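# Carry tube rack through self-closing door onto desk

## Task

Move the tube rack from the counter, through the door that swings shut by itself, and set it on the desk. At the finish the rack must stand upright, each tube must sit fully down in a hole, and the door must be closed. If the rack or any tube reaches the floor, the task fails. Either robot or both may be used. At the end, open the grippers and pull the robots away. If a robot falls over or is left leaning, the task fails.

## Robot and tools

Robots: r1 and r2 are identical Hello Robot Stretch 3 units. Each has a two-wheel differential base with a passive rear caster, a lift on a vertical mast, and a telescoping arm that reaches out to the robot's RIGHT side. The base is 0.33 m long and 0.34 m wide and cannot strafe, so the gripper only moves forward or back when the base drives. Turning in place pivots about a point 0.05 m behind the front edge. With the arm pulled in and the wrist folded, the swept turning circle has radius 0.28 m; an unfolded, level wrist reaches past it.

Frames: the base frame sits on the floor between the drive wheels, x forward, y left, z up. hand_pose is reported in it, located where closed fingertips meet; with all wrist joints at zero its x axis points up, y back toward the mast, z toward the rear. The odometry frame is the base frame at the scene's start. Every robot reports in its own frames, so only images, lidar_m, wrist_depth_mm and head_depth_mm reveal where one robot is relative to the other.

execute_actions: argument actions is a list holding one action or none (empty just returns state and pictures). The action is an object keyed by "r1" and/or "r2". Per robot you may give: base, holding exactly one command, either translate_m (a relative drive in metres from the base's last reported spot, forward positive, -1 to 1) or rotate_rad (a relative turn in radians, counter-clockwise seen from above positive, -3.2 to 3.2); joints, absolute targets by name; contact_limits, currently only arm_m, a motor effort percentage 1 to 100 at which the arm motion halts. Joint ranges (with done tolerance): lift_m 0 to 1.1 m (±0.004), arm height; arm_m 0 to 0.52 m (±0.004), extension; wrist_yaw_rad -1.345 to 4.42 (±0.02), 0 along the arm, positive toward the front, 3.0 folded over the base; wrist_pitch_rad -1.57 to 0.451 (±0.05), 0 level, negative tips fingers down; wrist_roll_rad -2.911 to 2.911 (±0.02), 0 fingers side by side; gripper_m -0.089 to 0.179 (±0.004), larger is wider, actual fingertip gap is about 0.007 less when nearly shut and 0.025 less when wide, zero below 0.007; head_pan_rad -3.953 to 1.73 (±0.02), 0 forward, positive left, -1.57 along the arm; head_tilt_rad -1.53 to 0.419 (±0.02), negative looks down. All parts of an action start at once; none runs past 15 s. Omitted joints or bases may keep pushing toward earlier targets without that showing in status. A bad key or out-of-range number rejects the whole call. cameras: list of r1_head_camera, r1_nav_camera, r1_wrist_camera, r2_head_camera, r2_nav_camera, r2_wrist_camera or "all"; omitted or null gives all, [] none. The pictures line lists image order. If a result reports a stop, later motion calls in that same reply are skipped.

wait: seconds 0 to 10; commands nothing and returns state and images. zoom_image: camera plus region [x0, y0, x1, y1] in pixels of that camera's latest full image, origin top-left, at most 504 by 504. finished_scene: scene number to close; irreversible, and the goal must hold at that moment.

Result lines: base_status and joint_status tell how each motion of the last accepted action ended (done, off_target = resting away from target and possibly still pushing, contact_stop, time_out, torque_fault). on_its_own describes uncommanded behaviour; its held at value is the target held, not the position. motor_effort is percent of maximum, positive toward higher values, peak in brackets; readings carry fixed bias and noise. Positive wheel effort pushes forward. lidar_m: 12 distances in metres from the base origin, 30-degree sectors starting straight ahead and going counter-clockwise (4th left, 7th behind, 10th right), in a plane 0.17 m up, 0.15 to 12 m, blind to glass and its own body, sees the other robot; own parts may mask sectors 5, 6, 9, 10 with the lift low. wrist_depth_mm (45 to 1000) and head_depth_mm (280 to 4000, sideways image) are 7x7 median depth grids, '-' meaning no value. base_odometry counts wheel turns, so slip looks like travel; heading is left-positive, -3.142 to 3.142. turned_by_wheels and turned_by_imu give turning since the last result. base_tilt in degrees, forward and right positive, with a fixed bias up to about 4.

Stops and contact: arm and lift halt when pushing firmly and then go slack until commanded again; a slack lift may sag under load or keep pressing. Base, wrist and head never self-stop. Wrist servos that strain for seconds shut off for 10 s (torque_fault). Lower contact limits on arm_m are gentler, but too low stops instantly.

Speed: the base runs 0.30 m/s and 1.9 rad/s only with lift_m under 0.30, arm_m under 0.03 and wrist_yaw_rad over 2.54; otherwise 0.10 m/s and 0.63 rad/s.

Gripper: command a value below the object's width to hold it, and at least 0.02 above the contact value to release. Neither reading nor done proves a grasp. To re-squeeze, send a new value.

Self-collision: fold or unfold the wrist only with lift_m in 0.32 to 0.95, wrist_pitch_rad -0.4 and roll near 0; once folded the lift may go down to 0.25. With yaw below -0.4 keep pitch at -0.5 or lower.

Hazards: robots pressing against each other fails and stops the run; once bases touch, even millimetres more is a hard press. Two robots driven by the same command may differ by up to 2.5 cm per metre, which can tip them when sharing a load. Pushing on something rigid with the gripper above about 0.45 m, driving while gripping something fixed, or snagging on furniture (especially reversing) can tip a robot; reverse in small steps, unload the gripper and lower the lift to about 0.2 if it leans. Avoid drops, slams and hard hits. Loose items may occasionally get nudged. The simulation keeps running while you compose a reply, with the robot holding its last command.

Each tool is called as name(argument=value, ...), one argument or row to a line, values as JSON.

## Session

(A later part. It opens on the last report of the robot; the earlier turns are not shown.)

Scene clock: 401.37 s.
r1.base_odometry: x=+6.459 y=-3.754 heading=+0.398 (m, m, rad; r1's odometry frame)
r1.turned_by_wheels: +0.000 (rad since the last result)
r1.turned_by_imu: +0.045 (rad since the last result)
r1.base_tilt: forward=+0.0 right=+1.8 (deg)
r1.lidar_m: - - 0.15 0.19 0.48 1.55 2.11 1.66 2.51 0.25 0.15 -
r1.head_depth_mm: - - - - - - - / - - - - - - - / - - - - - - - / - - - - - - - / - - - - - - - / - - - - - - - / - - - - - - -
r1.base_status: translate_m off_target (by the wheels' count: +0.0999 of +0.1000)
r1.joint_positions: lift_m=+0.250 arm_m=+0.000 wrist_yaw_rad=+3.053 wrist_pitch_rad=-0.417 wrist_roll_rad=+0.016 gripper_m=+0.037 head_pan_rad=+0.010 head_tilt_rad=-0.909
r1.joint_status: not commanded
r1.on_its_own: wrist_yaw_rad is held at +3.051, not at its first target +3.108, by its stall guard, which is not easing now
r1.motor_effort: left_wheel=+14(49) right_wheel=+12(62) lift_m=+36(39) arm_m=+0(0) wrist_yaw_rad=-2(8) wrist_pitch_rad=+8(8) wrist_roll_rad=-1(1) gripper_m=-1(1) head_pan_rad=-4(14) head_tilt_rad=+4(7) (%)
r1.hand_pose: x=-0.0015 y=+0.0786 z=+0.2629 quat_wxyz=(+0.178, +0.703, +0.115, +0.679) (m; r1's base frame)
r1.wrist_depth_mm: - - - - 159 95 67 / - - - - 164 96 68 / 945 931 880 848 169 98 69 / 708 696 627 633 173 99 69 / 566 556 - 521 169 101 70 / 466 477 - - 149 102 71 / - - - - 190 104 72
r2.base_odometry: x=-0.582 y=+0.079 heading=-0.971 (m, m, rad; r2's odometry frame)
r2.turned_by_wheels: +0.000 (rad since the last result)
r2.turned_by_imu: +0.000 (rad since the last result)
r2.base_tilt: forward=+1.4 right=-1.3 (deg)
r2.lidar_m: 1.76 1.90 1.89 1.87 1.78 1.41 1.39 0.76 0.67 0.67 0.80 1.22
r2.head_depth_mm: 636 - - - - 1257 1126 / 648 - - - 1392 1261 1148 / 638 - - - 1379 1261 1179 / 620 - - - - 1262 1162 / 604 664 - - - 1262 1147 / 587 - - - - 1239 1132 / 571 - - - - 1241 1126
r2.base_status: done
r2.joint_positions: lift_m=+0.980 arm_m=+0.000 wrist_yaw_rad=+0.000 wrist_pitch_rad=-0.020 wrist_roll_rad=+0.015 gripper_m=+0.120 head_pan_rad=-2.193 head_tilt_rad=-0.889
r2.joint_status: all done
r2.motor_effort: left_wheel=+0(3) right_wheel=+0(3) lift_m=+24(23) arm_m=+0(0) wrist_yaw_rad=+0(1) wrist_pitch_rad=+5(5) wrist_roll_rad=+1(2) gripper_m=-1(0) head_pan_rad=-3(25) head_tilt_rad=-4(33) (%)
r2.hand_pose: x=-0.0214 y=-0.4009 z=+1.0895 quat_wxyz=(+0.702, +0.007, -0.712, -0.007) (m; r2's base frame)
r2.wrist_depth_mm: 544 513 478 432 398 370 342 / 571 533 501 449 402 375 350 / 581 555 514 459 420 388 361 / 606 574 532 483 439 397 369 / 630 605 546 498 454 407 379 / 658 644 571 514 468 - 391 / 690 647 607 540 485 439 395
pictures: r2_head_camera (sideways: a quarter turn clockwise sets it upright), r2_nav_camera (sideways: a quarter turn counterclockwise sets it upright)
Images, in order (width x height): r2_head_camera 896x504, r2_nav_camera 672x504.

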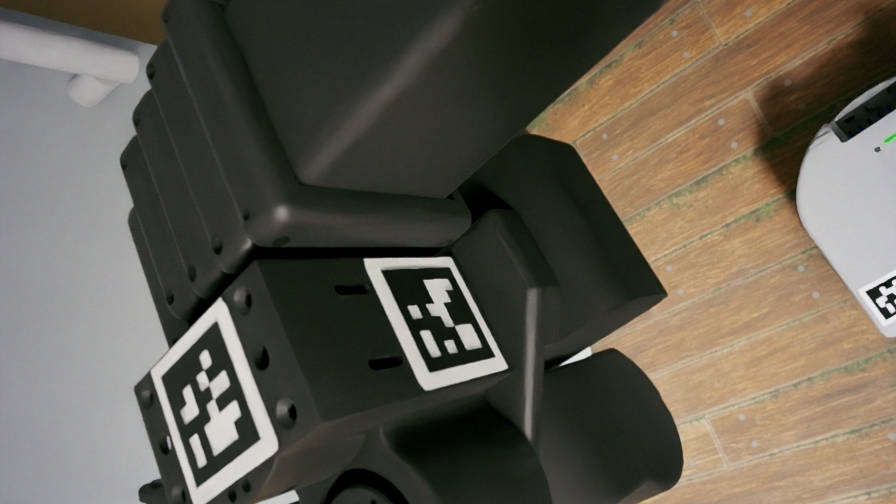

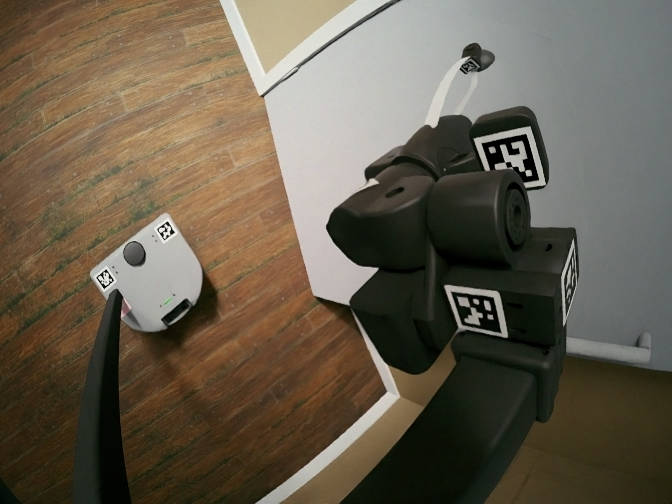

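execute_actions(
  actions=[
    {"r2":{"base":{"translate_m":-0.85},"joints":{"lift_m":0.2,"gripper_m":0.0}},"r1":{"base":{"translate_m":0.1}}},
  ],
  cameras=[],
)

execute_actions(
  actions=[
    {"r2":{"base":{"rotate_rad":0.785},"joints":{"head_pan_rad":-1.57,"head_tilt_rad":-0.6}},"r1":{"base":{"translate_m":0.1}}},
  ],
  cameras=["r2_nav_camera"],
)

Scene clock: 413.10 s.
r1.base_odometry: x=+6.551 y=-3.715 heading=+0.400 (m, m, rad; r1's odometry frame)
r1.turned_by_wheels: +0.001 (rad since the last result)
r1.turned_by_imu: +0.016 (rad since the last result)
r1.base_tilt: forward=+0.1 right=+1.8 (deg)
r1.lidar_m: - - 0.15 0.19 0.48 1.57 2.11 1.65 2.53 0.25 0.15 -
r1.head_depth_mm: - - - - - - - / - - - - - - - / - - - - - - - / - - - - - - - / - - - - - - - / - - - - - - - / - - - - - - -
r1.base_status: translate_m off_target (by the wheels' count: +0.0997 of +0.1000)
r1.joint_positions: lift_m=+0.250 arm_m=+0.000 wrist_yaw_rad=+3.051 wrist_pitch_rad=-0.417 wrist_roll_rad=+0.016 gripper_m=+0.037 head_pan_rad=+0.011 head_tilt_rad=-0.903
r1.joint_status: not commanded
r1.on_its_own: wrist_yaw_rad is held at +3.051, not at its first target +3.108, by its stall guard, which is not easing now; left_wheel is at rest, and its effort (+38) is outside its rest range (-18 to +18)
r1.motor_effort: left_wheel=+38(55) right_wheel=+6(52) lift_m=+37(38) arm_m=+0(0) wrist_yaw_rad=+0(2) wrist_pitch_rad=+8(8) wrist_roll_rad=-1(2) gripper_m=-1(0) head_pan_rad=-4(15) head_tilt_rad=+2(7) (%)
r1.hand_pose: x=-0.0010 y=+0.0786 z=+0.2628 quat_wxyz=(+0.179, +0.703, +0.114, +0.679) (m; r1's base frame)
r1.wrist_depth_mm: - - 472 473 158 94 67 / - - 511 519 162 96 68 / 956 956 563 579 167 97 69 / 697 699 617 642 172 99 69 / 563 558 - 519 168 101 70 / 468 481 - - 149 103 71 / - - - - 190 104 72
r2.base_odometry: x=-1.062 y=+0.780 heading=-0.971 (m, m, rad; r2's odometry frame)
r2.turned_by_wheels: +0.000 (rad since the last result)
r2.turned_by_imu: -0.003 (rad since the last result)
r2.base_tilt: forward=+1.4 right=-1.3 (deg)
r2.lidar_m: 2.60 2.52 1.99 1.50 0.70 0.55 0.55 0.59 0.67 0.66 0.58 0.94
r2.head_depth_mm: 699 771 858 961 1097 1218 1126 / 723 848 994 1167 1325 1260 1146 / 684 807 984 1256 1416 1252 1166 / 651 760 914 1145 1374 1261 - / 617 718 859 1050 1340 1259 1117 / 592 681 802 975 1240 1268 1127 / 564 646 754 901 1126 1261 1127
r2.base_status: done
r2.joint_positions: lift_m=+0.200 arm_m=+0.000 wrist_yaw_rad=+0.000 wrist_pitch_rad=-0.020 wrist_roll_rad=+0.015 gripper_m=+0.000 head_pan_rad=-2.193 head_tilt_rad=-0.889
r2.joint_status: all done
r2.motor_effort: left_wheel=+0(3) right_wheel=+0(6) lift_m=+20(18) arm_m=+0(0) wrist_yaw_rad=-1(1) wrist_pitch_rad=+5(5) wrist_roll_rad=+1(1) gripper_m=-2(91) head_pan_rad=-3(3) head_tilt_rad=-5(5) (%)
r2.hand_pose: x=-0.0214 y=-0.4009 z=+0.3097 quat_wxyz=(+0.702, +0.007, -0.712, -0.007) (m; r2's base frame)
r2.wrist_depth_mm: 298 - 405 391 375 359 350 / 299 - 414 402 389 373 363 / 311 - 428 415 399 384 372 / 317 - 452 430 415 398 381 / 330 959 465 - 427 410 398 / 341 760 479 471 439 426 412 / 360 550 490 469 448 432 414
pictures: none
No camera images: the call's "cameras" was empty. Leave "cameras" out to get every camera's image.

Scene clock: 415.30 s.
r1.base_odometry: x=+6.643 y=-3.676 heading=+0.401 (m, m, rad; r1's odometry frame)
r1.turned_by_wheels: +0.001 (rad since the last result)
r1.turned_by_imu: +0.031 (rad since the last result)
r1.base_tilt: forward=+0.1 right=+2.0 (deg)
r1.lidar_m: - - 0.15 0.19 0.49 1.60 2.09 1.63 2.57 0.25 0.15 -
r1.head_depth_mm: - - - - - - - / - - - - - - - / - - - - - - - / - - - - - - - / - - - - - - - / - - - - - - - / - - - - - - -
r1.base_status: translate_m off_target (by the wheels' count: +0.0998 of +0.1000)
r1.joint_positions: lift_m=+0.250 arm_m=+0.000 wrist_yaw_rad=+3.053 wrist_pitch_rad=-0.417 wrist_roll_rad=+0.016 gripper_m=+0.037 head_pan_rad=+0.010 head_tilt_rad=-0.904
r1.joint_status: not commanded
r1.on_its_own: wrist_yaw_rad is held at +3.051, not at its first target +3.108, by its stall guard, which is not easing now; left_wheel is at rest, and its effort (+28) is outside its rest range (-18 to +18)
r1.motor_effort: left_wheel=+28(47) right_wheel=+3(46) lift_m=+38(38) arm_m=+0(0) wrist_yaw_rad=-1(9) wrist_pitch_rad=+7(9) wrist_roll_rad=-2(1) gripper_m=+1(1) head_pan_rad=-4(14) head_tilt_rad=+1(7) (%)
r1.hand_pose: x=-0.0015 y=+0.0786 z=+0.2628 quat_wxyz=(+0.178, +0.703, +0.115, +0.679) (m; r1's base frame)
r1.wrist_depth_mm: - - 453 - 159 94 67 / - - 494 - 163 97 68 / 979 917 546 837 168 98 69 / 708 701 593 619 173 100 70 / 553 556 - 522 170 101 71 / 461 478 - - 150 103 72 / - - - - 191 105 72
r2.base_odometry: x=-1.062 y=+0.780 heading=-0.186 (m, m, rad; r2's odometry frame)
r2.turned_by_wheels: +0.785 (rad since the last result)
r2.turned_by_imu: +0.795 (rad since the last result)
r2.base_tilt: forward=+1.4 right=-1.4 (deg)
r2.lidar_m: 2.15 1.97 0.93 0.60 0.55 0.55 0.69 0.66 0.61 0.68 1.65 2.63
r2.head_depth_mm: 549 526 608 695 774 995 1160 / 637 689 750 820 900 1002 1158 / 732 799 884 975 1097 1261 1229 / 860 962 1072 1224 1417 1449 1240 / 1048 1180 1384 1599 1708 1444 1232 / 1253 1457 1719 2008 1739 1440 1229 / 1526 1829 2264 2196 1754 1439 1219
r2.base_status: done
r2.joint_positions: lift_m=+0.200 arm_m=+0.000 wrist_yaw_rad=+0.000 wrist_pitch_rad=-0.020 wrist_roll_rad=+0.015 gripper_m=+0.000 head_pan_rad=-1.577 head_tilt_rad=-0.606
r2.joint_status: all done
r2.motor_effort: left_wheel=-3(6) right_wheel=+5(8) lift_m=+20(20) arm_m=+0(0) wrist_yaw_rad=+0(1) wrist_pitch_rad=+5(5) wrist_roll_rad=+1(1) gripper_m=-3(3) head_pan_rad=+2(24) head_tilt_rad=+2(20) (%)
r2.hand_pose: x=-0.0214 y=-0.4009 z=+0.3097 quat_wxyz=(+0.702, +0.007, -0.712, -0.007) (m; r2's base frame)
r2.wrist_depth_mm: - - - 665 458 346 302 / - - - 699 468 353 313 / - - - 736 477 363 355 / - - - 760 490 365 364 / - - - - 490 370 376 / 768 754 751 663 474 383 389 / 582 573 574 583 544 390 397
pictures: r2_nav_camera (sideways: a quarter turn counterclockwise sets it upright)
Images, in order (width x height): r2_nav_camera 672x504.

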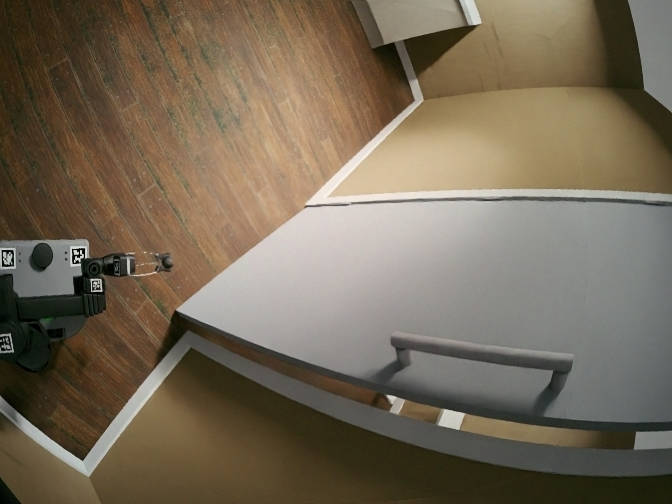

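execute_actions(
  actions=[
    {"r2":{"base":{"translate_m":-0.17}},"r1":{"base":{"translate_m":0.1}}},
  ],
  cameras=[],
)

execute_actions(
  actions=[
    {"r2":{"joints":{"arm_m":0.2}},"r1":{"base":{"translate_m":0.1}}},
  ],
  cameras=["r2_nav_camera","r2_wrist_camera"],
)

Scene clock: 418.63 s.
r1.base_odometry: x=+6.735 y=-3.637 heading=+0.401 (m, m, rad; r1's odometry frame)
r1.turned_by_wheels: +0.001 (rad since the last result)
r1.turned_by_imu: +0.029 (rad since the last result)
r1.base_tilt: forward=+0.1 right=+1.7 (deg)
r1.lidar_m: - - 0.15 0.19 0.50 1.64 2.08 1.62 2.62 0.25 0.15 -
r1.head_depth_mm: - - - - - - - / - - - - - - - / - - - - - - - / - - - - - - - / - - - - - - - / - - - - - - - / - - - - - - -
r1.base_status: translate_m off_target (by the wheels' count: +0.0998 of +0.1000)
r1.joint_positions: lift_m=+0.250 arm_m=+0.000 wrist_yaw_rad=+3.053 wrist_pitch_rad=-0.417 wrist_roll_rad=+0.016 gripper_m=+0.037 head_pan_rad=+0.013 head_tilt_rad=-0.906
r1.joint_status: not commanded
r1.on_its_own: wrist_yaw_rad is held at +3.051, not at its first target +3.108, by its stall guard, which is not easing now; left_wheel is at rest, and its effort (+20) is outside its rest range (-18 to +18)
r1.motor_effort: left_wheel=+20(53) right_wheel=+10(49) lift_m=+38(38) arm_m=+0(0) wrist_yaw_rad=-1(8) wrist_pitch_rad=+7(7) wrist_roll_rad=-1(1) gripper_m=+0(0) head_pan_rad=-6(14) head_tilt_rad=+3(8) (%)
r1.hand_pose: x=-0.0013 y=+0.0786 z=+0.2628 quat_wxyz=(+0.178, +0.703, +0.114, +0.679) (m; r1's base frame)
r1.wrist_depth_mm: - - 461 479 159 95 67 / - - 492 520 163 96 68 / 969 959 552 564 167 98 69 / 722 706 591 612 173 99 69 / 554 555 - 513 169 101 70 / 461 481 - - 149 103 71 / - - - - 190 104 72
r2.base_odometry: x=-1.229 y=+0.812 heading=-0.187 (m, m, rad; r2's odometry frame)
r2.turned_by_wheels: +0.000 (rad since the last result)
r2.turned_by_imu: -0.001 (rad since the last result)
r2.base_tilt: forward=+1.4 right=-1.4 (deg)
r2.lidar_m: 2.30 2.10 0.75 0.49 0.44 0.45 0.55 0.52 0.53 0.58 1.29 2.73
r2.head_depth_mm: 2759 3009 618 665 735 827 926 / 474 521 582 736 848 957 1088 / 525 574 642 722 816 969 1181 / 622 687 775 892 1032 1235 1235 / 751 848 984 1156 1414 1449 1233 / 929 1096 1320 1627 1751 1440 1230 / 1188 1428 1776 2063 1746 1443 1225
r2.base_status: done
r2.joint_positions: lift_m=+0.200 arm_m=+0.000 wrist_yaw_rad=+0.000 wrist_pitch_rad=-0.020 wrist_roll_rad=+0.015 gripper_m=+0.000 head_pan_rad=-1.577 head_tilt_rad=-0.606
r2.joint_status: not commanded
r2.motor_effort: left_wheel=-3(6) right_wheel=+4(7) lift_m=+20(20) arm_m=+0(0) wrist_yaw_rad=+1(1) wrist_pitch_rad=+5(5) wrist_roll_rad=+1(2) gripper_m=-2(3) head_pan_rad=+2(1) head_tilt_rad=+2(1) (%)
r2.hand_pose: x=-0.0214 y=-0.4009 z=+0.3097 quat_wxyz=(+0.702, +0.007, -0.712, -0.007) (m; r2's base frame)
r2.wrist_depth_mm: - - 750 424 325 317 272 / - - 804 443 336 326 280 / - - 854 457 346 331 283 / - - 933 478 357 338 289 / - - 923 - 636 347 295 / 758 743 756 521 703 356 300 / 589 577 573 527 389 367 303
pictures: none
No camera images: the call's "cameras" was empty. Leave "cameras" out to get every camera's image.

Scene clock: 422.87 s.
r1.base_odometry: x=+6.827 y=-3.598 heading=+0.401 (m, m, rad; r1's odometry frame)
r1.turned_by_wheels: +0.000 (rad since the last result)
r1.turned_by_imu: +0.162 (rad since the last result)
r1.base_tilt: forward=+0.0 right=+1.8 (deg)
r1.lidar_m: - - 0.15 0.23 1.36 1.83 1.58 2.12 2.52 0.20 0.15 -
r1.head_depth_mm: - - - - - - - / - - - - - - - / - - - - - - - / - - - - - - - / - - - - - - - / - - - - - - - / - - - - - - -
r1.base_status: translate_m off_target (by the wheels' count: +0.0998 of +0.1000)
r1.joint_positions: lift_m=+0.250 arm_m=+0.000 wrist_yaw_rad=+3.051 wrist_pitch_rad=-0.417 wrist_roll_rad=+0.016 gripper_m=+0.037 head_pan_rad=-0.029 head_tilt_rad=-0.919
r1.joint_status: not commanded
r1.on_its_own: wrist_yaw_rad is held at +3.051, not at its first target +3.108, by its stall guard, which is not easing now; right_wheel is at rest, and its effort (+33) is outside its rest range (-18 to +18)
r1.motor_effort: left_wheel=+6(39) right_wheel=+33(45) lift_m=+36(37) arm_m=+0(0) wrist_yaw_rad=+1(2) wrist_pitch_rad=+7(9) wrist_roll_rad=-1(1) gripper_m=-1(0) head_pan_rad=+11(17) head_tilt_rad=+9(8) (%)
r1.hand_pose: x=-0.0009 y=+0.0786 z=+0.2629 quat_wxyz=(+0.179, +0.703, +0.114, +0.679) (m; r1's base frame)
r1.wrist_depth_mm: - - - 463 176 98 68 / - - - 503 178 99 69 / 939 929 938 554 184 101 69 / 697 712 719 628 186 102 70 / 570 552 - 545 180 103 70 / 459 479 - - 155 104 71 / - - - - 198 105 71
r2.base_odometry: x=-1.229 y=+0.812 heading=-0.187 (m, m, rad; r2's odometry frame)
r2.turned_by_wheels: +0.000 (rad since the last result)
r2.turned_by_imu: -0.001 (rad since the last result)
r2.base_tilt: forward=+1.3 right=-1.3 (deg)
r2.lidar_m: 2.30 2.10 0.75 0.49 0.44 0.45 0.55 0.52 0.53 0.65 1.32 2.74
r2.head_depth_mm: 531 567 611 667 734 826 922 / 526 607 678 768 848 955 1092 / 653 717 780 887 1008 1156 1224 / 738 818 919 1044 1217 1379 1251 / 847 959 1093 1287 1558 1453 1235 / 994 1142 1353 1641 1755 1450 1234 / 1181 1437 1760 2053 1734 1440 1233
r2.base_status: not commanded
r2.joint_positions: lift_m=+0.200 arm_m=+0.200 wrist_yaw_rad=+0.000 wrist_pitch_rad=-0.020 wrist_roll_rad=+0.015 gripper_m=+0.000 head_pan_rad=-1.577 head_tilt_rad=-0.606
r2.joint_status: all done
r2.motor_effort: left_wheel=-2(2) right_wheel=+5(5) lift_m=+20(20) arm_m=+4(6) wrist_yaw_rad=-1(1) wrist_pitch_rad=+5(5) wrist_roll_rad=+1(1) gripper_m=-3(3) head_pan_rad=+2(2) head_tilt_rad=+2(2) (%)
r2.hand_pose: x=-0.0214 y=-0.6003 z=+0.3097 quat_wxyz=(+0.702, +0.007, -0.712, -0.007) (m; r2's base frame)
r2.wrist_depth_mm: - - 555 360 269 215 178 / - - 587 374 275 218 181 / - - 614 390 283 224 184 / - - 649 400 290 227 189 / - - 695 - 293 234 191 / 753 741 745 438 285 238 195 / 576 573 557 448 333 244 187
pictures: r2_nav_camera (sideways: a quarter turn counterclockwise sets it upright), r2_wrist_camera
Images, in order (width x height): r2_nav_camera 672x504, r2_wrist_camera 644x364.

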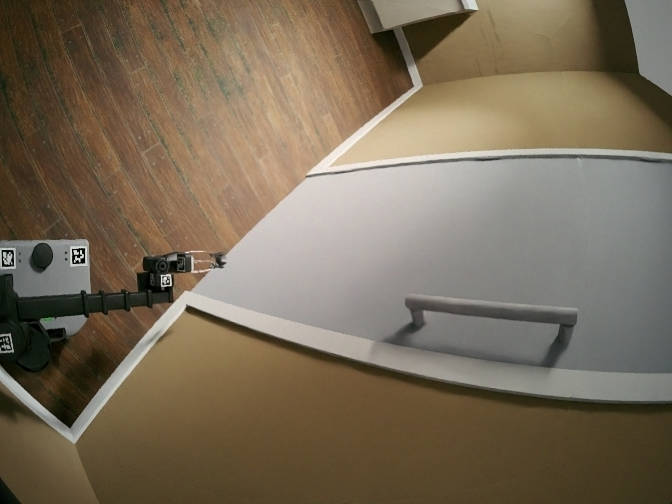

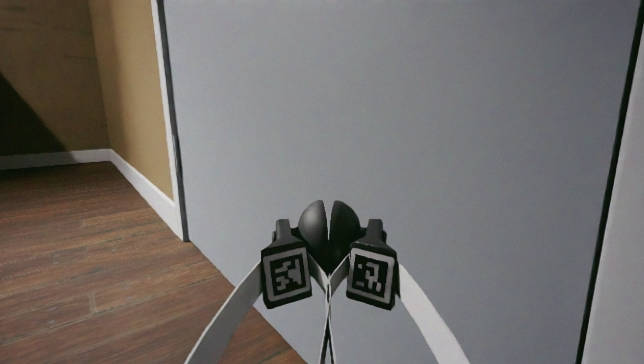

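execute_actions(
  actions=[
    {"r1":{"base":{"translate_m":-0.3},"joints":{"lift_m":0.35}},"r2":{"joints":{"arm_m":0.0}}},
  ],
  cameras=[],
)

execute_actions(
  actions=[
    {"r1":{"base":{"rotate_rad":1.57}}},
  ],
  cameras=[],
)

execute_actions(
  actions=[
    {"r1":{"joints":{"wrist_yaw_rad":0,"wrist_pitch_rad":0,"gripper_m":0,"head_pan_rad":-1.57,"head_tilt_rad":-0.5}}},
  ],
  cameras=["r1_nav_camera"],
)

Scene clock: 427.97 s.
r1.base_odometry: x=+6.551 y=-3.715 heading=+0.401 (m, m, rad; r1's odometry frame)
r1.turned_by_wheels: +0.000 (rad since the last result)
r1.turned_by_imu: +0.001 (rad since the last result)
r1.base_tilt: forward=+0.1 right=+1.7 (deg)
r1.lidar_m: 0.35 0.37 0.51 1.15 1.38 1.58 1.29 1.82 2.51 0.98 0.49 0.36
r1.head_depth_mm: 289 324 392 493 662 941 1086 / 289 324 391 491 661 1010 1096 / 289 324 391 491 660 1009 1089 / 289 324 390 490 657 1004 1088 / 288 323 390 489 658 1002 1084 / 288 323 389 489 656 999 1075 / 288 322 388 488 654 1000 1070
r1.base_status: done
r1.joint_positions: lift_m=+0.350 arm_m=+0.000 wrist_yaw_rad=+3.051 wrist_pitch_rad=-0.417 wrist_roll_rad=+0.016 gripper_m=+0.037 head_pan_rad=-0.007 head_tilt_rad=-0.901
r1.joint_status: all done
r1.on_its_own: wrist_yaw_rad is held at +3.051, not at its first target +3.108, by its stall guard, which is not easing now
r1.motor_effort: left_wheel=-1(8) right_wheel=+0(22) lift_m=+47(50) arm_m=+0(1) wrist_yaw_rad=+0(1) wrist_pitch_rad=+8(7) wrist_roll_rad=-1(2) gripper_m=+0(0) head_pan_rad=+2(12) head_tilt_rad=+1(9) (%)
r1.hand_pose: x=-0.0009 y=+0.0786 z=+0.3625 quat_wxyz=(+0.179, +0.703, +0.114, +0.679) (m; r1's base frame)
r1.wrist_depth_mm: - - - - 751 492 371 / - - - - 761 527 379 / - - - - 783 558 382 / 899 893 900 894 793 552 385 / 714 719 - 719 703 555 381 / 575 603 - 591 596 542 391 / 501 513 - 534 481 496 391
r2.base_odometry: x=-1.229 y=+0.812 heading=-0.187 (m, m, rad; r2's odometry frame)
r2.turned_by_wheels: +0.000 (rad since the last result)
r2.turned_by_imu: -0.001 (rad since the last result)
r2.base_tilt: forward=+1.4 right=-1.3 (deg)
r2.lidar_m: 2.30 2.10 0.75 0.49 0.44 0.45 0.55 0.52 0.53 0.65 1.33 2.73
r2.head_depth_mm: 531 568 610 665 732 821 926 / 526 609 678 765 846 955 1091 / 652 716 783 888 999 1167 1223 / 738 815 924 1045 1216 1371 1232 / 845 952 1091 1290 1546 1450 1230 / 996 1141 1348 1649 1736 1440 1229 / 1191 1435 1765 2032 1748 1444 1230
r2.base_status: not commanded
r2.joint_positions: lift_m=+0.200 arm_m=+0.001 wrist_yaw_rad=+0.000 wrist_pitch_rad=-0.020 wrist_roll_rad=+0.015 gripper_m=+0.000 head_pan_rad=-1.577 head_tilt_rad=-0.606
r2.joint_status: all done
r2.motor_effort: left_wheel=-3(3) right_wheel=+4(5) lift_m=+20(20) arm_m=-4(5) wrist_yaw_rad=-1(0) wrist_pitch_rad=+5(5) wrist_roll_rad=+1(1) gripper_m=-3(3) head_pan_rad=+1(1) head_tilt_rad=+2(2) (%)
r2.hand_pose: x=-0.0214 y=-0.4012 z=+0.3097 quat_wxyz=(+0.702, +0.007, -0.712, -0.007) (m; r2's base frame)
r2.wrist_depth_mm: - - 859 563 415 318 276 / - - 892 583 424 324 280 / - - 958 588 438 330 283 / - - - 622 449 340 290 / - - 967 - 453 346 292 / 752 735 743 661 440 358 300 / 586 577 574 574 511 369 307
pictures: none
No camera images: the call's "cameras" was empty. Leave "cameras" out to get every camera's image.

Scene clock: 431.43 s.
r1.base_odometry: x=+6.551 y=-3.715 heading=+1.971 (m, m, rad; r1's odometry frame)
r1.turned_by_wheels: +1.570 (rad since the last result)
r1.turned_by_imu: +1.547 (rad since the last result)
r1.base_tilt: forward=+0.3 right=+2.0 (deg)
r1.lidar_m: 1.09 1.37 1.58 1.29 1.81 2.49 1.03 0.50 0.37 0.35 0.37 0.51
r1.head_depth_mm: 690 688 654 738 873 873 864 / 985 977 971 963 1034 1182 1082 / 1145 1309 1523 1561 1356 1223 1087 / 1145 1332 1599 1625 1388 1214 1085 / 1136 1330 1607 1613 1384 1216 1080 / 1141 1326 1594 1609 1373 1209 1077 / 1135 1322 1598 1593 1374 1204 1072
r1.base_status: done
r1.joint_positions: lift_m=+0.350 arm_m=+0.000 wrist_yaw_rad=+3.051 wrist_pitch_rad=-0.417 wrist_roll_rad=+0.016 gripper_m=+0.037 head_pan_rad=-0.007 head_tilt_rad=-0.901
r1.joint_status: not commanded
r1.on_its_own: wrist_yaw_rad is held at +3.051, not at its first target +3.108, by its stall guard, which is not easing now
r1.motor_effort: left_wheel=-2(6) right_wheel=+5(9) lift_m=+47(48) arm_m=+0(0) wrist_yaw_rad=+0(1) wrist_pitch_rad=+8(7) wrist_roll_rad=-2(1) gripper_m=+0(0) head_pan_rad=+3(3) head_tilt_rad=+0(1) (%)
r1.hand_pose: x=-0.0009 y=+0.0786 z=+0.3625 quat_wxyz=(+0.179, +0.703, +0.114, +0.679) (m; r1's base frame)
r1.wrist_depth_mm: - - - - - - - / - - - - - - - / - - - - - - - / 925 907 902 920 886 881 891 / 694 704 - 704 691 714 726 / 581 582 - 587 596 585 570 / 500 515 - 530 477 493 501
r2.base_odometry: x=-1.229 y=+0.812 heading=-0.187 (m, m, rad; r2's odometry frame)
r2.turned_by_wheels: +0.000 (rad since the last result)
r2.turned_by_imu: -0.001 (rad since the last result)
r2.base_tilt: forward=+1.4 right=-1.3 (deg)
r2.lidar_m: 2.29 2.10 0.75 0.49 0.44 0.45 0.55 0.52 0.53 0.66 1.32 2.73
r2.head_depth_mm: 531 567 612 665 731 823 925 / 526 608 677 765 845 954 1090 / 652 716 779 888 1004 1151 1220 / 738 822 919 1043 1220 1375 1233 / 846 957 1093 1285 1549 1443 1234 / 993 1154 1355 1650 1735 1447 1231 / 1184 1434 1768 2047 1752 1455 1229
r2.base_status: not commanded
r2.joint_positions: lift_m=+0.200 arm_m=+0.001 wrist_yaw_rad=+0.000 wrist_pitch_rad=-0.020 wrist_roll_rad=+0.015 gripper_m=+0.000 head_pan_rad=-1.577 head_tilt_rad=-0.606
r2.joint_status: not commanded
r2.motor_effort: left_wheel=-3(3) right_wheel=+5(4) lift_m=+20(20) arm_m=-4(4) wrist_yaw_rad=+0(0) wrist_pitch_rad=+5(5) wrist_roll_rad=+1(2) gripper_m=-2(2) head_pan_rad=+1(2) head_tilt_rad=+2(2) (%)
r2.hand_pose: x=-0.0214 y=-0.4012 z=+0.3097 quat_wxyz=(+0.702, +0.007, -0.712, -0.007) (m; r2's base frame)
r2.wrist_depth_mm: - - 860 554 418 319 276 / - - 903 576 422 321 279 / - - 948 603 435 329 282 / - - - 608 449 338 288 / - - 974 - 451 348 294 / 746 745 729 664 434 360 298 / 579 575 575 570 515 372 303
pictures: none
No camera images: the call's "cameras" was empty. Leave "cameras" out to get every camera's image.

Scene clock: 434.97 s.
r1.base_odometry: x=+6.551 y=-3.715 heading=+1.971 (m, m, rad; r1's odometry frame)
r1.turned_by_wheels: +0.000 (rad since the last result)
r1.turned_by_imu: +0.000 (rad since the last result)
r1.base_tilt: forward=+0.2 right=+1.8 (deg)
r1.lidar_m: 1.10 1.36 1.58 1.29 1.81 2.50 1.04 0.50 0.36 0.35 0.37 0.51
r1.head_depth_mm: - 291 318 355 400 459 539 / - 290 318 353 398 458 536 / - 289 317 353 397 455 533 / - 290 316 351 396 454 530 / - 290 315 351 395 452 528 / - 289 314 350 394 451 527 / - 289 314 349 392 449 523
r1.base_status: not commanded
r1.joint_positions: lift_m=+0.350 arm_m=-0.001 wrist_yaw_rad=+0.715 wrist_pitch_rad=-0.027 wrist_roll_rad=+0.017 gripper_m=+0.000 head_pan_rad=-1.563 head_tilt_rad=-0.507
r1.joint_status: wrist_yaw_rad off_target (ended at +0.715, target +0.000); the others done
r1.on_its_own: wrist_yaw_rad is held at +0.680, not at your +0.000, by its stall guard, which is still easing
r1.motor_effort: left_wheel=+0(5) right_wheel=+1(17) lift_m=+46(47) arm_m=+5(5) wrist_yaw_rad=-27(87) wrist_pitch_rad=+11(13) wrist_roll_rad=-1(2) gripper_m=-5(81) head_pan_rad=-3(40) head_tilt_rad=+3(27) (%)
r1.hand_pose: x=+0.1462 y=-0.3372 z=+0.4574 quat_wxyz=(+0.661, +0.259, -0.664, +0.236) (m; r1's base frame)
r1.wrist_depth_mm: 333 319 215 163 131 110 94 / 340 341 224 168 134 112 95 / 344 355 234 174 138 114 97 / 354 374 244 179 141 116 99 / 369 386 256 183 144 119 100 / 382 399 288 - 147 122 102 / 594 409 270 198 147 124 104
r2.base_odometry: x=-1.229 y=+0.812 heading=-0.187 (m, m, rad; r2's odometry frame)
r2.turned_by_wheels: +0.000 (rad since the last result)
r2.turned_by_imu: -0.001 (rad since the last result)
r2.base_tilt: forward=+1.3 right=-1.4 (deg)
r2.lidar_m: 2.30 2.10 0.75 0.49 0.44 0.45 0.55 0.52 0.53 0.65 1.32 2.74
r2.head_depth_mm: 532 568 611 667 737 826 927 / 526 608 681 765 847 960 1094 / 653 717 782 887 1007 1156 1218 / 737 819 921 1055 1220 1375 1226 / 848 953 1087 1280 1544 1440 1233 / 999 1146 1346 1648 1746 1442 1229 / 1183 1432 1776 2026 1747 1438 1229
r2.base_status: not commanded
r2.joint_positions: lift_m=+0.200 arm_m=+0.001 wrist_yaw_rad=+0.000 wrist_pitch_rad=-0.020 wrist_roll_rad=+0.015 gripper_m=+0.000 head_pan_rad=-1.577 head_tilt_rad=-0.606
r2.joint_status: not commanded
r2.motor_effort: left_wheel=-3(2) right_wheel=+5(5) lift_m=+20(20) arm_m=-4(4) wrist_yaw_rad=+1(0) wrist_pitch_rad=+5(5) wrist_roll_rad=+1(1) gripper_m=-3(3) head_pan_rad=+3(2) head_tilt_rad=+3(2) (%)
r2.hand_pose: x=-0.0214 y=-0.4012 z=+0.3097 quat_wxyz=(+0.702, +0.007, -0.712, -0.007) (m; r2's base frame)
r2.wrist_depth_mm: - - 827 552 417 314 273 / - - 892 574 418 323 278 / - - 966 601 440 331 281 / - - - 624 448 339 289 / - - 962 - 450 348 295 / 770 751 753 667 443 357 296 / 580 585 567 571 517 367 304
pictures: r1_nav_camera (sideways: a quarter turn counterclockwise sets it upright)
Images, in order (width x height): r1_nav_camera 672x504.

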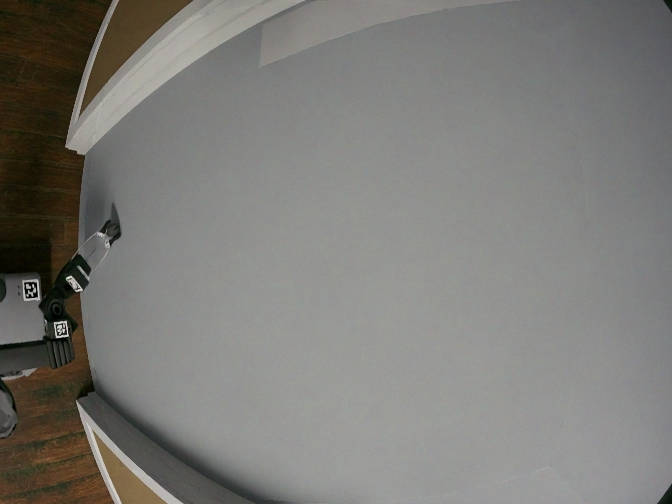

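execute_actions(
  actions=[
    {"r1":{"base":{"translate_m":0.22},"joints":{"wrist_yaw_rad":1.7,"lift_m":0.25}},"r2":{"base":{"translate_m":0.35},"joints":{"lift_m":0.98,"gripper_m":0.15}}},
  ],
  cameras=["r1_nav_camera","r2_nav_camera","r2_wrist_camera"],
)

Scene clock: 443.50 s.
r1.base_odometry: x=+6.465 y=-3.513 heading=+1.971 (m, m, rad; r1's odometry frame)
r1.turned_by_wheels: +0.000 (rad since the last result)
r1.turned_by_imu: -0.002 (rad since the last result)
r1.base_tilt: forward=+0.2 right=+1.8 (deg)
r1.lidar_m: 1.10 1.14 1.46 1.74 1.81 2.49 1.04 0.50 0.37 0.35 0.37 0.39
r1.head_depth_mm: - 292 320 356 402 461 541 / - 291 319 355 400 460 539 / - 291 318 354 399 458 536 / - 290 318 353 398 456 534 / - 289 317 352 396 454 531 / - 290 315 351 395 452 528 / - 290 315 349 394 450 526
r1.base_status: done
r1.joint_positions: lift_m=+0.250 arm_m=+0.000 wrist_yaw_rad=+1.698 wrist_pitch_rad=-0.022 wrist_roll_rad=+0.017 gripper_m=+0.000 head_pan_rad=-1.563 head_tilt_rad=-0.507
r1.joint_status: all done
r1.motor_effort: left_wheel=-3(3) right_wheel=+3(8) lift_m=+26(38) arm_m=+3(4) wrist_yaw_rad=+2(6) wrist_pitch_rad=+10(12) wrist_roll_rad=-1(2) gripper_m=-3(4) head_pan_rad=-3(3) head_tilt_rad=+3(4) (%)
r1.hand_pose: x=+0.2322 y=-0.1122 z=+0.3594 quat_wxyz=(+0.469, +0.540, -0.465, +0.521) (m; r1's base frame)
r1.wrist_depth_mm: - - - 952 917 320 174 / - - - - 923 317 177 / - - - - 926 317 181 / - - - - 891 312 185 / - - - - 877 314 190 / 863 850 835 - 688 309 194 / 635 627 618 623 570 308 199
r2.base_odometry: x=-0.885 y=+0.747 heading=-0.187 (m, m, rad; r2's odometry frame)
r2.turned_by_wheels: +0.000 (rad since the last result)
r2.turned_by_imu: -0.001 (rad since the last result)
r2.base_tilt: forward=+1.4 right=-1.4 (deg)
r2.lidar_m: 2.00 1.83 1.12 0.72 0.66 0.67 0.83 0.80 0.79 1.00 2.01 2.51
r2.head_depth_mm: 822 886 958 1067 - - - / 909 986 1083 - - - - / 1017 1112 1236 - - - - / 1129 1263 1431 1685 1736 1443 1233 / 1311 1485 1667 1994 1748 1443 1230 / 1546 1788 2136 2190 1755 1441 1229 / 1869 2223 2652 2203 1741 1444 1226
r2.base_status: done
r2.joint_positions: lift_m=+0.980 arm_m=+0.001 wrist_yaw_rad=+0.000 wrist_pitch_rad=-0.020 wrist_roll_rad=+0.015 gripper_m=+0.150 head_pan_rad=-1.577 head_tilt_rad=-0.606
r2.joint_status: all done
r2.motor_effort: left_wheel=-3(3) right_wheel=+4(9) lift_m=+27(25) arm_m=-4(4) wrist_yaw_rad=+1(1) wrist_pitch_rad=+5(5) wrist_roll_rad=+1(1) gripper_m=+0(93) head_pan_rad=+1(2) head_tilt_rad=+2(2) (%)
r2.hand_pose: x=-0.0214 y=-0.4012 z=+1.0893 quat_wxyz=(+0.702, +0.007, -0.712, -0.007) (m; r2's base frame)
r2.wrist_depth_mm: - - - - 741 586 487 / - - - - 747 605 501 / - - - - 777 619 500 / - - - - 809 633 516 / - - - - 827 671 528 / - - - - 839 - 516 / - - - - 857 667 565
pictures: r1_nav_camera (sideways: a quarter turn counterclockwise sets it upright), r2_nav_camera (sideways: a quarter turn counterclockwise sets it upright), r2_wrist_camera
Images, in order (width x height): r1_nav_camera 672x504, r2_nav_camera 672x504, r2_wrist_camera 644x364.

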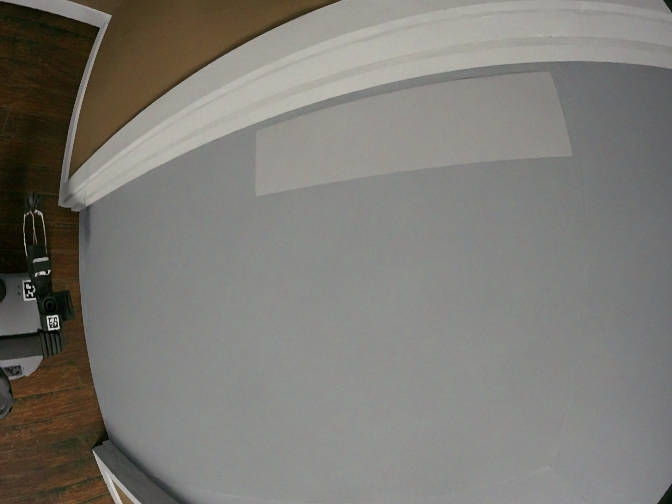

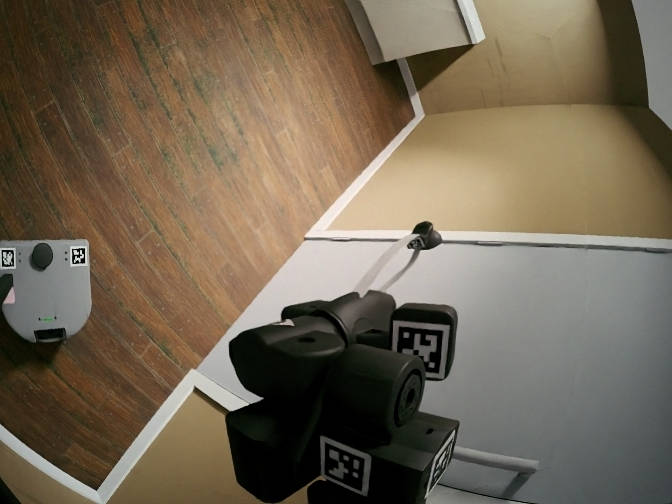

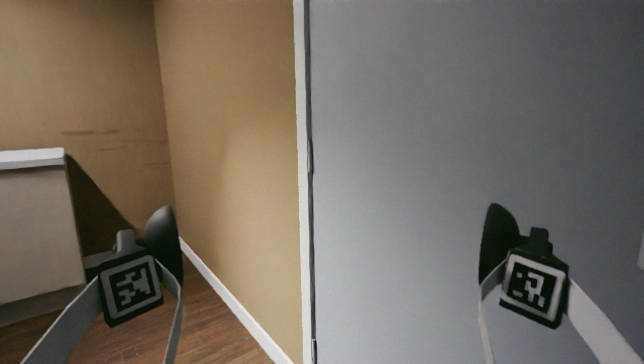

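execute_actions(
  actions=[
    {"r1":{"joints":{"wrist_yaw_rad":2.3,"arm_m":0.5},"contact_limits":{"arm_m":57}},"r2":{"base":{"rotate_rad":-0.8}}},
  ],
  cameras=["r1_nav_camera","r2_nav_camera"],
)

Scene clock: 450.17 s.
r1.base_odometry: x=+6.465 y=-3.513 heading=+1.971 (m, m, rad; r1's odometry frame)
r1.turned_by_wheels: +0.001 (rad since the last result)
r1.turned_by_imu: -0.005 (rad since the last result)
r1.base_tilt: forward=+0.1 right=+1.8 (deg)
r1.lidar_m: 1.08 1.14 1.46 1.74 1.81 2.48 1.07 0.65 0.63 0.66 0.40 0.39
r1.head_depth_mm: 497 535 578 627 688 756 846 / 523 564 612 667 736 820 924 / 552 598 652 716 794 891 996 / 582 634 695 768 858 956 1155 / 618 676 745 832 939 1080 1188 / 660 732 819 2351 1848 1469 1238 / 2471 2660 2935 2615 1608 1406 1234
r1.base_status: not commanded
r1.joint_positions: lift_m=+0.250 arm_m=+0.498 wrist_yaw_rad=+2.302 wrist_pitch_rad=-0.021 wrist_roll_rad=+0.017 gripper_m=+0.000 head_pan_rad=-1.563 head_tilt_rad=-0.504
r1.joint_status: all done
r1.on_its_own: arm_m is at rest, and its effort (+16) is outside its rest range (-14 to +14)
r1.motor_effort: left_wheel=+1(8) right_wheel=-17(25) lift_m=+38(40) arm_m=+16(27) wrist_yaw_rad=-2(28) wrist_pitch_rad=+9(10) wrist_roll_rad=-1(2) gripper_m=-2(1) head_pan_rad=-3(3) head_tilt_rad=+1(4) (%)
r1.contact_limits: arm_m 34 (drawing in: default 15, maximum 25; extending or still: default 21, maximum 34)
r1.hand_pose: x=+0.1690 y=-0.4720 z=+0.3591 quat_wxyz=(+0.293, +0.654, -0.283, +0.637) (m; r1's base frame)
r1.wrist_depth_mm: - - - 281 365 648 748 / - - - 288 378 711 756 / - - - 297 396 747 779 / - - - 307 411 816 783 / - - - 310 429 878 796 / 846 817 846 - 492 794 778 / 640 638 617 338 501 621 637
r2.base_odometry: x=-0.885 y=+0.747 heading=-0.987 (m, m, rad; r2's odometry frame)
r2.turned_by_wheels: -0.800 (rad since the last result)
r2.turned_by_imu: -0.811 (rad since the last result)
r2.base_tilt: forward=+1.3 right=-1.4 (deg)
r2.lidar_m: 2.49 2.36 1.86 1.83 0.86 0.67 0.66 0.71 0.81 0.79 0.44 0.86
r2.head_depth_mm: 636 704 783 894 - - - / 644 717 805 - - - - / 652 725 815 - - - - / 654 728 820 928 1104 1325 1234 / 2576 2429 3004 2126 1718 1455 1227 / 2630 2441 2768 1744 1580 1415 1234 / 2656 3008 3001 1745 1599 1349 798
r2.base_status: done
r2.joint_positions: lift_m=+0.980 arm_m=+0.001 wrist_yaw_rad=+0.000 wrist_pitch_rad=-0.020 wrist_roll_rad=+0.015 gripper_m=+0.150 head_pan_rad=-1.577 head_tilt_rad=-0.606
r2.joint_status: not commanded
r2.motor_effort: left_wheel=+2(5) right_wheel=-5(10) lift_m=+26(27) arm_m=-4(4) wrist_yaw_rad=+0(1) wrist_pitch_rad=+5(5) wrist_roll_rad=+1(1) gripper_m=+0(1) head_pan_rad=+2(1) head_tilt_rad=+2(2) (%)
r2.hand_pose: x=-0.0214 y=-0.4012 z=+1.0893 quat_wxyz=(+0.702, +0.007, -0.712, -0.007) (m; r2's base frame)
r2.wrist_depth_mm: - - - 515 504 485 476 / - - - 540 517 502 488 / - - - 555 535 520 502 / - - - 571 560 537 520 / - - - 595 577 562 534 / - - - 611 590 - 555 / - - - 638 617 601 584
pictures: r1_nav_camera (sideways: a quarter turn counterclockwise sets it upright), r2_nav_camera (sideways: a quarter turn counterclockwise sets it upright)
Images, in order (width x height): r1_nav_camera 672x504, r2_nav_camera 672x504.

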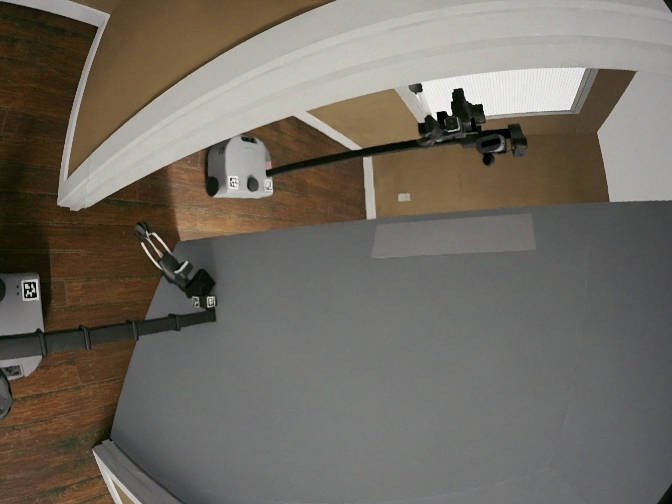

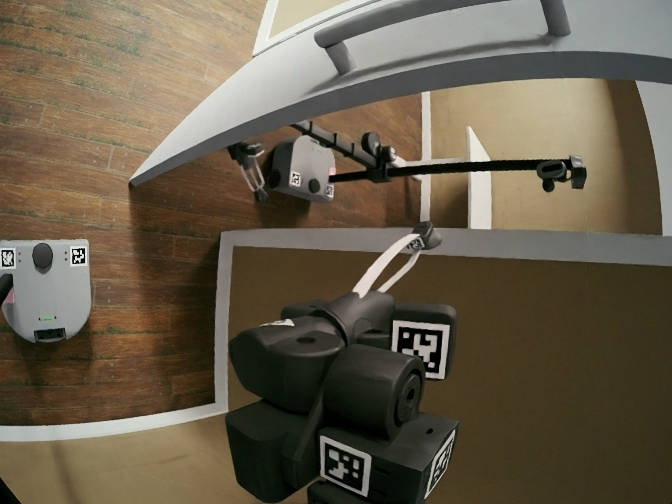

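execute_actions(
  actions=[
    {"r2":{"joints":{"lift_m":0.5,"wrist_yaw_rad":3.0,"wrist_pitch_rad":-0.4,"gripper_m":0.0,"head_pan_rad":0,"head_tilt_rad":-0.8}}},
  ],
  cameras=["r2_nav_camera"],
)

Scene clock: 455.97 s.
r1.base_odometry: x=+6.465 y=-3.513 heading=+1.971 (m, m, rad; r1's odometry frame)
r1.turned_by_wheels: +0.000 (rad since the last result)
r1.turned_by_imu: +0.000 (rad since the last result)
r1.base_tilt: forward=+0.1 right=+1.9 (deg)
r1.lidar_m: 1.08 1.14 1.46 1.74 1.80 2.48 1.06 0.64 0.63 0.66 0.40 0.39
r1.head_depth_mm: 498 534 578 627 687 757 844 / 524 564 613 668 735 818 921 / 552 597 652 716 793 887 992 / 584 635 694 769 856 958 1149 / 619 677 743 831 935 1074 1196 / 659 734 816 2359 1833 1468 1246 / 2479 2713 2940 2500 1606 1404 1241
r1.base_status: not commanded
r1.joint_positions: lift_m=+0.250 arm_m=+0.498 wrist_yaw_rad=+2.302 wrist_pitch_rad=-0.021 wrist_roll_rad=+0.017 gripper_m=+0.000 head_pan_rad=-1.563 head_tilt_rad=-0.504
r1.joint_status: not commanded
r1.on_its_own: arm_m is at rest, and its effort (+16) is outside its rest range (-14 to +14)
r1.motor_effort: left_wheel=+1(1) right_wheel=-17(17) lift_m=+39(39) arm_m=+16(16) wrist_yaw_rad=-1(2) wrist_pitch_rad=+10(9) wrist_roll_rad=-1(1) gripper_m=-2(2) head_pan_rad=-3(3) head_tilt_rad=+2(2) (%)
r1.hand_pose: x=+0.1690 y=-0.4720 z=+0.3591 quat_wxyz=(+0.293, +0.654, -0.283, +0.637) (m; r1's base frame)
r1.wrist_depth_mm: - - - 280 368 667 756 / - - - 288 379 707 761 / - - - 298 396 752 783 / - - - 305 412 805 797 / - - - 310 432 859 799 / 838 841 844 - 487 768 781 / 626 641 605 337 505 627 626
r2.base_odometry: x=-0.885 y=+0.747 heading=-0.987 (m, m, rad; r2's odometry frame)
r2.turned_by_wheels: +0.000 (rad since the last result)
r2.turned_by_imu: -0.001 (rad since the last result)
r2.base_tilt: forward=+1.3 right=-1.3 (deg)
r2.lidar_m: 2.49 2.36 1.86 1.83 0.86 0.67 0.66 0.71 0.81 0.79 0.44 0.86
r2.head_depth_mm: 2716 2817 2190 1782 1498 1301 1143 / 2609 2708 2164 1771 1512 1311 1152 / 2242 2516 2182 1776 1503 1301 1155 / 2259 2573 2189 1787 1510 1307 1155 / 2309 2596 2155 1780 1510 1304 1148 / 2322 2583 2180 1783 1504 1309 1150 / 2341 2591 2187 1767 1502 1296 1149
r2.base_status: not commanded
r2.joint_positions: lift_m=+0.500 arm_m=+0.001 wrist_yaw_rad=+2.999 wrist_pitch_rad=-0.413 wrist_roll_rad=+0.015 gripper_m=+0.000 head_pan_rad=-0.007 head_tilt_rad=-0.790
r2.joint_status: all done
r2.motor_effort: left_wheel=+2(2) right_wheel=-5(6) lift_m=+21(19) arm_m=-3(4) wrist_yaw_rad=+1(0) wrist_pitch_rad=+3(5) wrist_roll_rad=+2(1) gripper_m=-3(93) head_pan_rad=+2(30) head_tilt_rad=-5(20) (%)
r2.hand_pose: x=+0.0108 y=+0.0772 z=+0.5139 quat_wxyz=(+0.195, +0.705, +0.094, +0.675) (m; r2's base frame)
r2.wrist_depth_mm: 829 - - - - - - / 823 - - - - - - / 822 - - - - - - / 819 - - - - - - / 809 942 946 - 945 921 923 / 757 793 - 739 777 771 772 / 690 682 685 683 680 663 672
pictures: r2_nav_camera (sideways: a quarter turn counterclockwise sets it upright)
Images, in order (width x height): r2_nav_camera 672x504.

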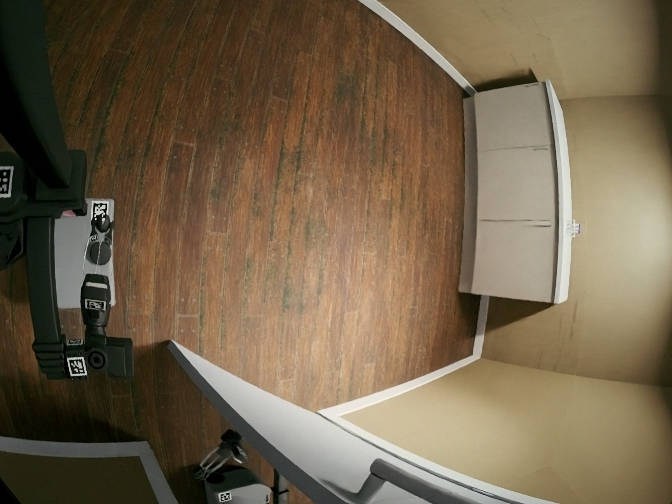

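execute_actions(
  actions=[
    {"r1":{"base":{"translate_m":-0.3},"joints":{"arm_m":0.52},"contact_limits":{"arm_m":34}},"r2":{"base":{"translate_m":0.5}}},
  ],
  cameras=["r1_nav_camera","r2_nav_camera"],
)

Scene clock: 464.70 s.
r1.base_odometry: x=+6.583 y=-3.785 heading=+1.997 (m, m, rad; r1's odometry frame)
r1.turned_by_wheels: +0.025 (rad since the last result)
r1.turned_by_imu: +0.029 (rad since the last result)
r1.base_tilt: forward=+0.1 right=+2.0 (deg)
r1.lidar_m: 1.19 1.46 1.63 1.27 1.82 2.42 0.94 0.43 0.48 0.64 1.91 0.63
r1.head_depth_mm: 470 496 524 557 592 631 678 / 525 558 595 637 683 737 800 / 595 641 685 740 805 878 935 / 687 744 810 887 978 1080 1191 / 812 894 990 1110 1262 1415 1221 / 1009 2650 2860 1363 1633 1436 1257 / 2493 2696 2944 2254 1905 1458 1247
r1.base_status: translate_m time_out (by the wheels' count: -0.2968 of -0.3000)
r1.joint_positions: lift_m=+0.250 arm_m=+0.518 wrist_yaw_rad=+2.300 wrist_pitch_rad=-0.020 wrist_roll_rad=+0.017 gripper_m=+0.000 head_pan_rad=-1.564 head_tilt_rad=-0.503
r1.joint_status: all done
joint sent to its limit — the command would take r1.arm_m past its upper limit, so that joint was sent only as far as its limit.
r1.on_its_own: right_wheel is at rest, and its effort (-23) is outside its rest range (-18 to +18)
r1.motor_effort: left_wheel=+7(47) right_wheel=-23(100) lift_m=+38(39) arm_m=+4(18) wrist_yaw_rad=+0(2) wrist_pitch_rad=+9(9) wrist_roll_rad=-1(1) gripper_m=-3(3) head_pan_rad=-3(3) head_tilt_rad=+1(2) (%)
r1.contact_limits: arm_m 34 (drawing in: default 15, maximum 25; extending or still: default 21, maximum 34)
r1.hand_pose: x=+0.1693 y=-0.4923 z=+0.3594 quat_wxyz=(+0.293, +0.653, -0.284, +0.637) (m; r1's base frame)
r1.wrist_depth_mm: - - - - 505 674 936 / - - - - 510 696 971 / - - - - 531 744 963 / - - - - 543 807 999 / - - - - 538 876 - / 855 860 845 - 554 789 818 / 628 637 624 615 585 627 628
r2.base_odometry: x=-0.609 y=+0.330 heading=-0.987 (m, m, rad; r2's odometry frame)
r2.turned_by_wheels: +0.000 (rad since the last result)
r2.turned_by_imu: -0.012 (rad since the last result)
r2.base_tilt: forward=+1.4 right=-1.3 (deg)
r2.lidar_m: 2.00 2.14 1.81 1.78 1.51 1.17 1.16 1.11 0.90 1.22 1.27 1.32
r2.head_depth_mm: 2273 2554 2159 1775 1512 1292 1146 / 1785 2464 2151 1768 1506 1303 1152 / 1771 2058 2166 1775 1503 1301 1151 / 1800 2071 2163 1789 1494 1308 1150 / 1835 2094 2168 1776 1508 1297 1149 / 1843 2131 2167 1767 1496 1306 1152 / 1861 2163 2179 1779 1504 1310 1154
r2.base_status: done
r2.joint_positions: lift_m=+0.500 arm_m=+0.000 wrist_yaw_rad=+3.001 wrist_pitch_rad=-0.415 wrist_roll_rad=+0.015 gripper_m=+0.000 head_pan_rad=-0.007 head_tilt_rad=-0.794
r2.joint_status: not commanded
r2.motor_effort: left_wheel=+3(19) right_wheel=+12(56) lift_m=+22(22) arm_m=+0(4) wrist_yaw_rad=-1(6) wrist_pitch_rad=+4(4) wrist_roll_rad=+1(1) gripper_m=-2(2) head_pan_rad=+2(2) head_tilt_rad=-3(5) (%)
r2.hand_pose: x=+0.0103 y=+0.0774 z=+0.5135 quat_wxyz=(+0.195, +0.705, +0.095, +0.675) (m; r2's base frame)
r2.wrist_depth_mm: - - - - - - - / - - - - - - - / - - - - - - - / - - - - - - - / 949 934 955 - 925 908 899 / 809 792 - 744 788 766 777 / 710 693 692 664 668 665 663
pictures: r1_nav_camera (sideways: a quarter turn counterclockwise sets it upright), r2_nav_camera (sideways: a quarter turn counterclockwise sets it upright)
Images, in order (width x height): r1_nav_camera 672x504, r2_nav_camera 672x504.

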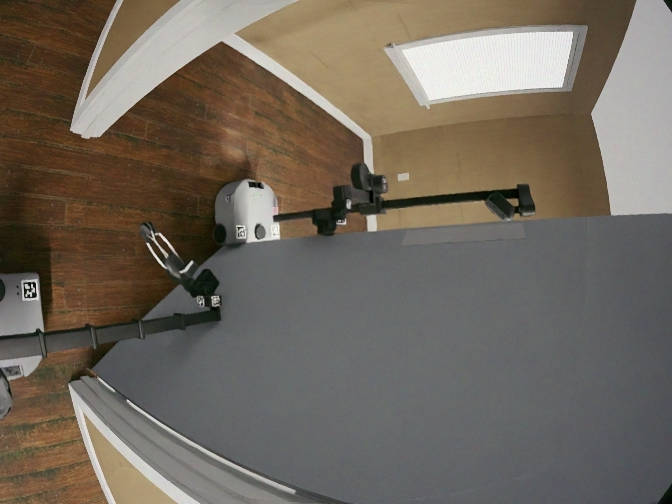

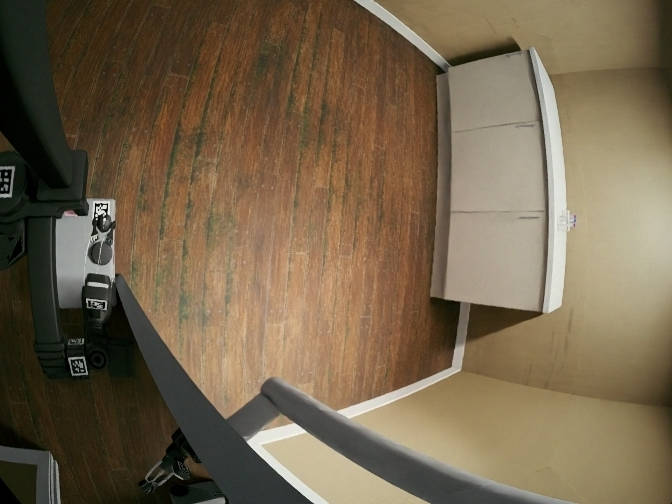

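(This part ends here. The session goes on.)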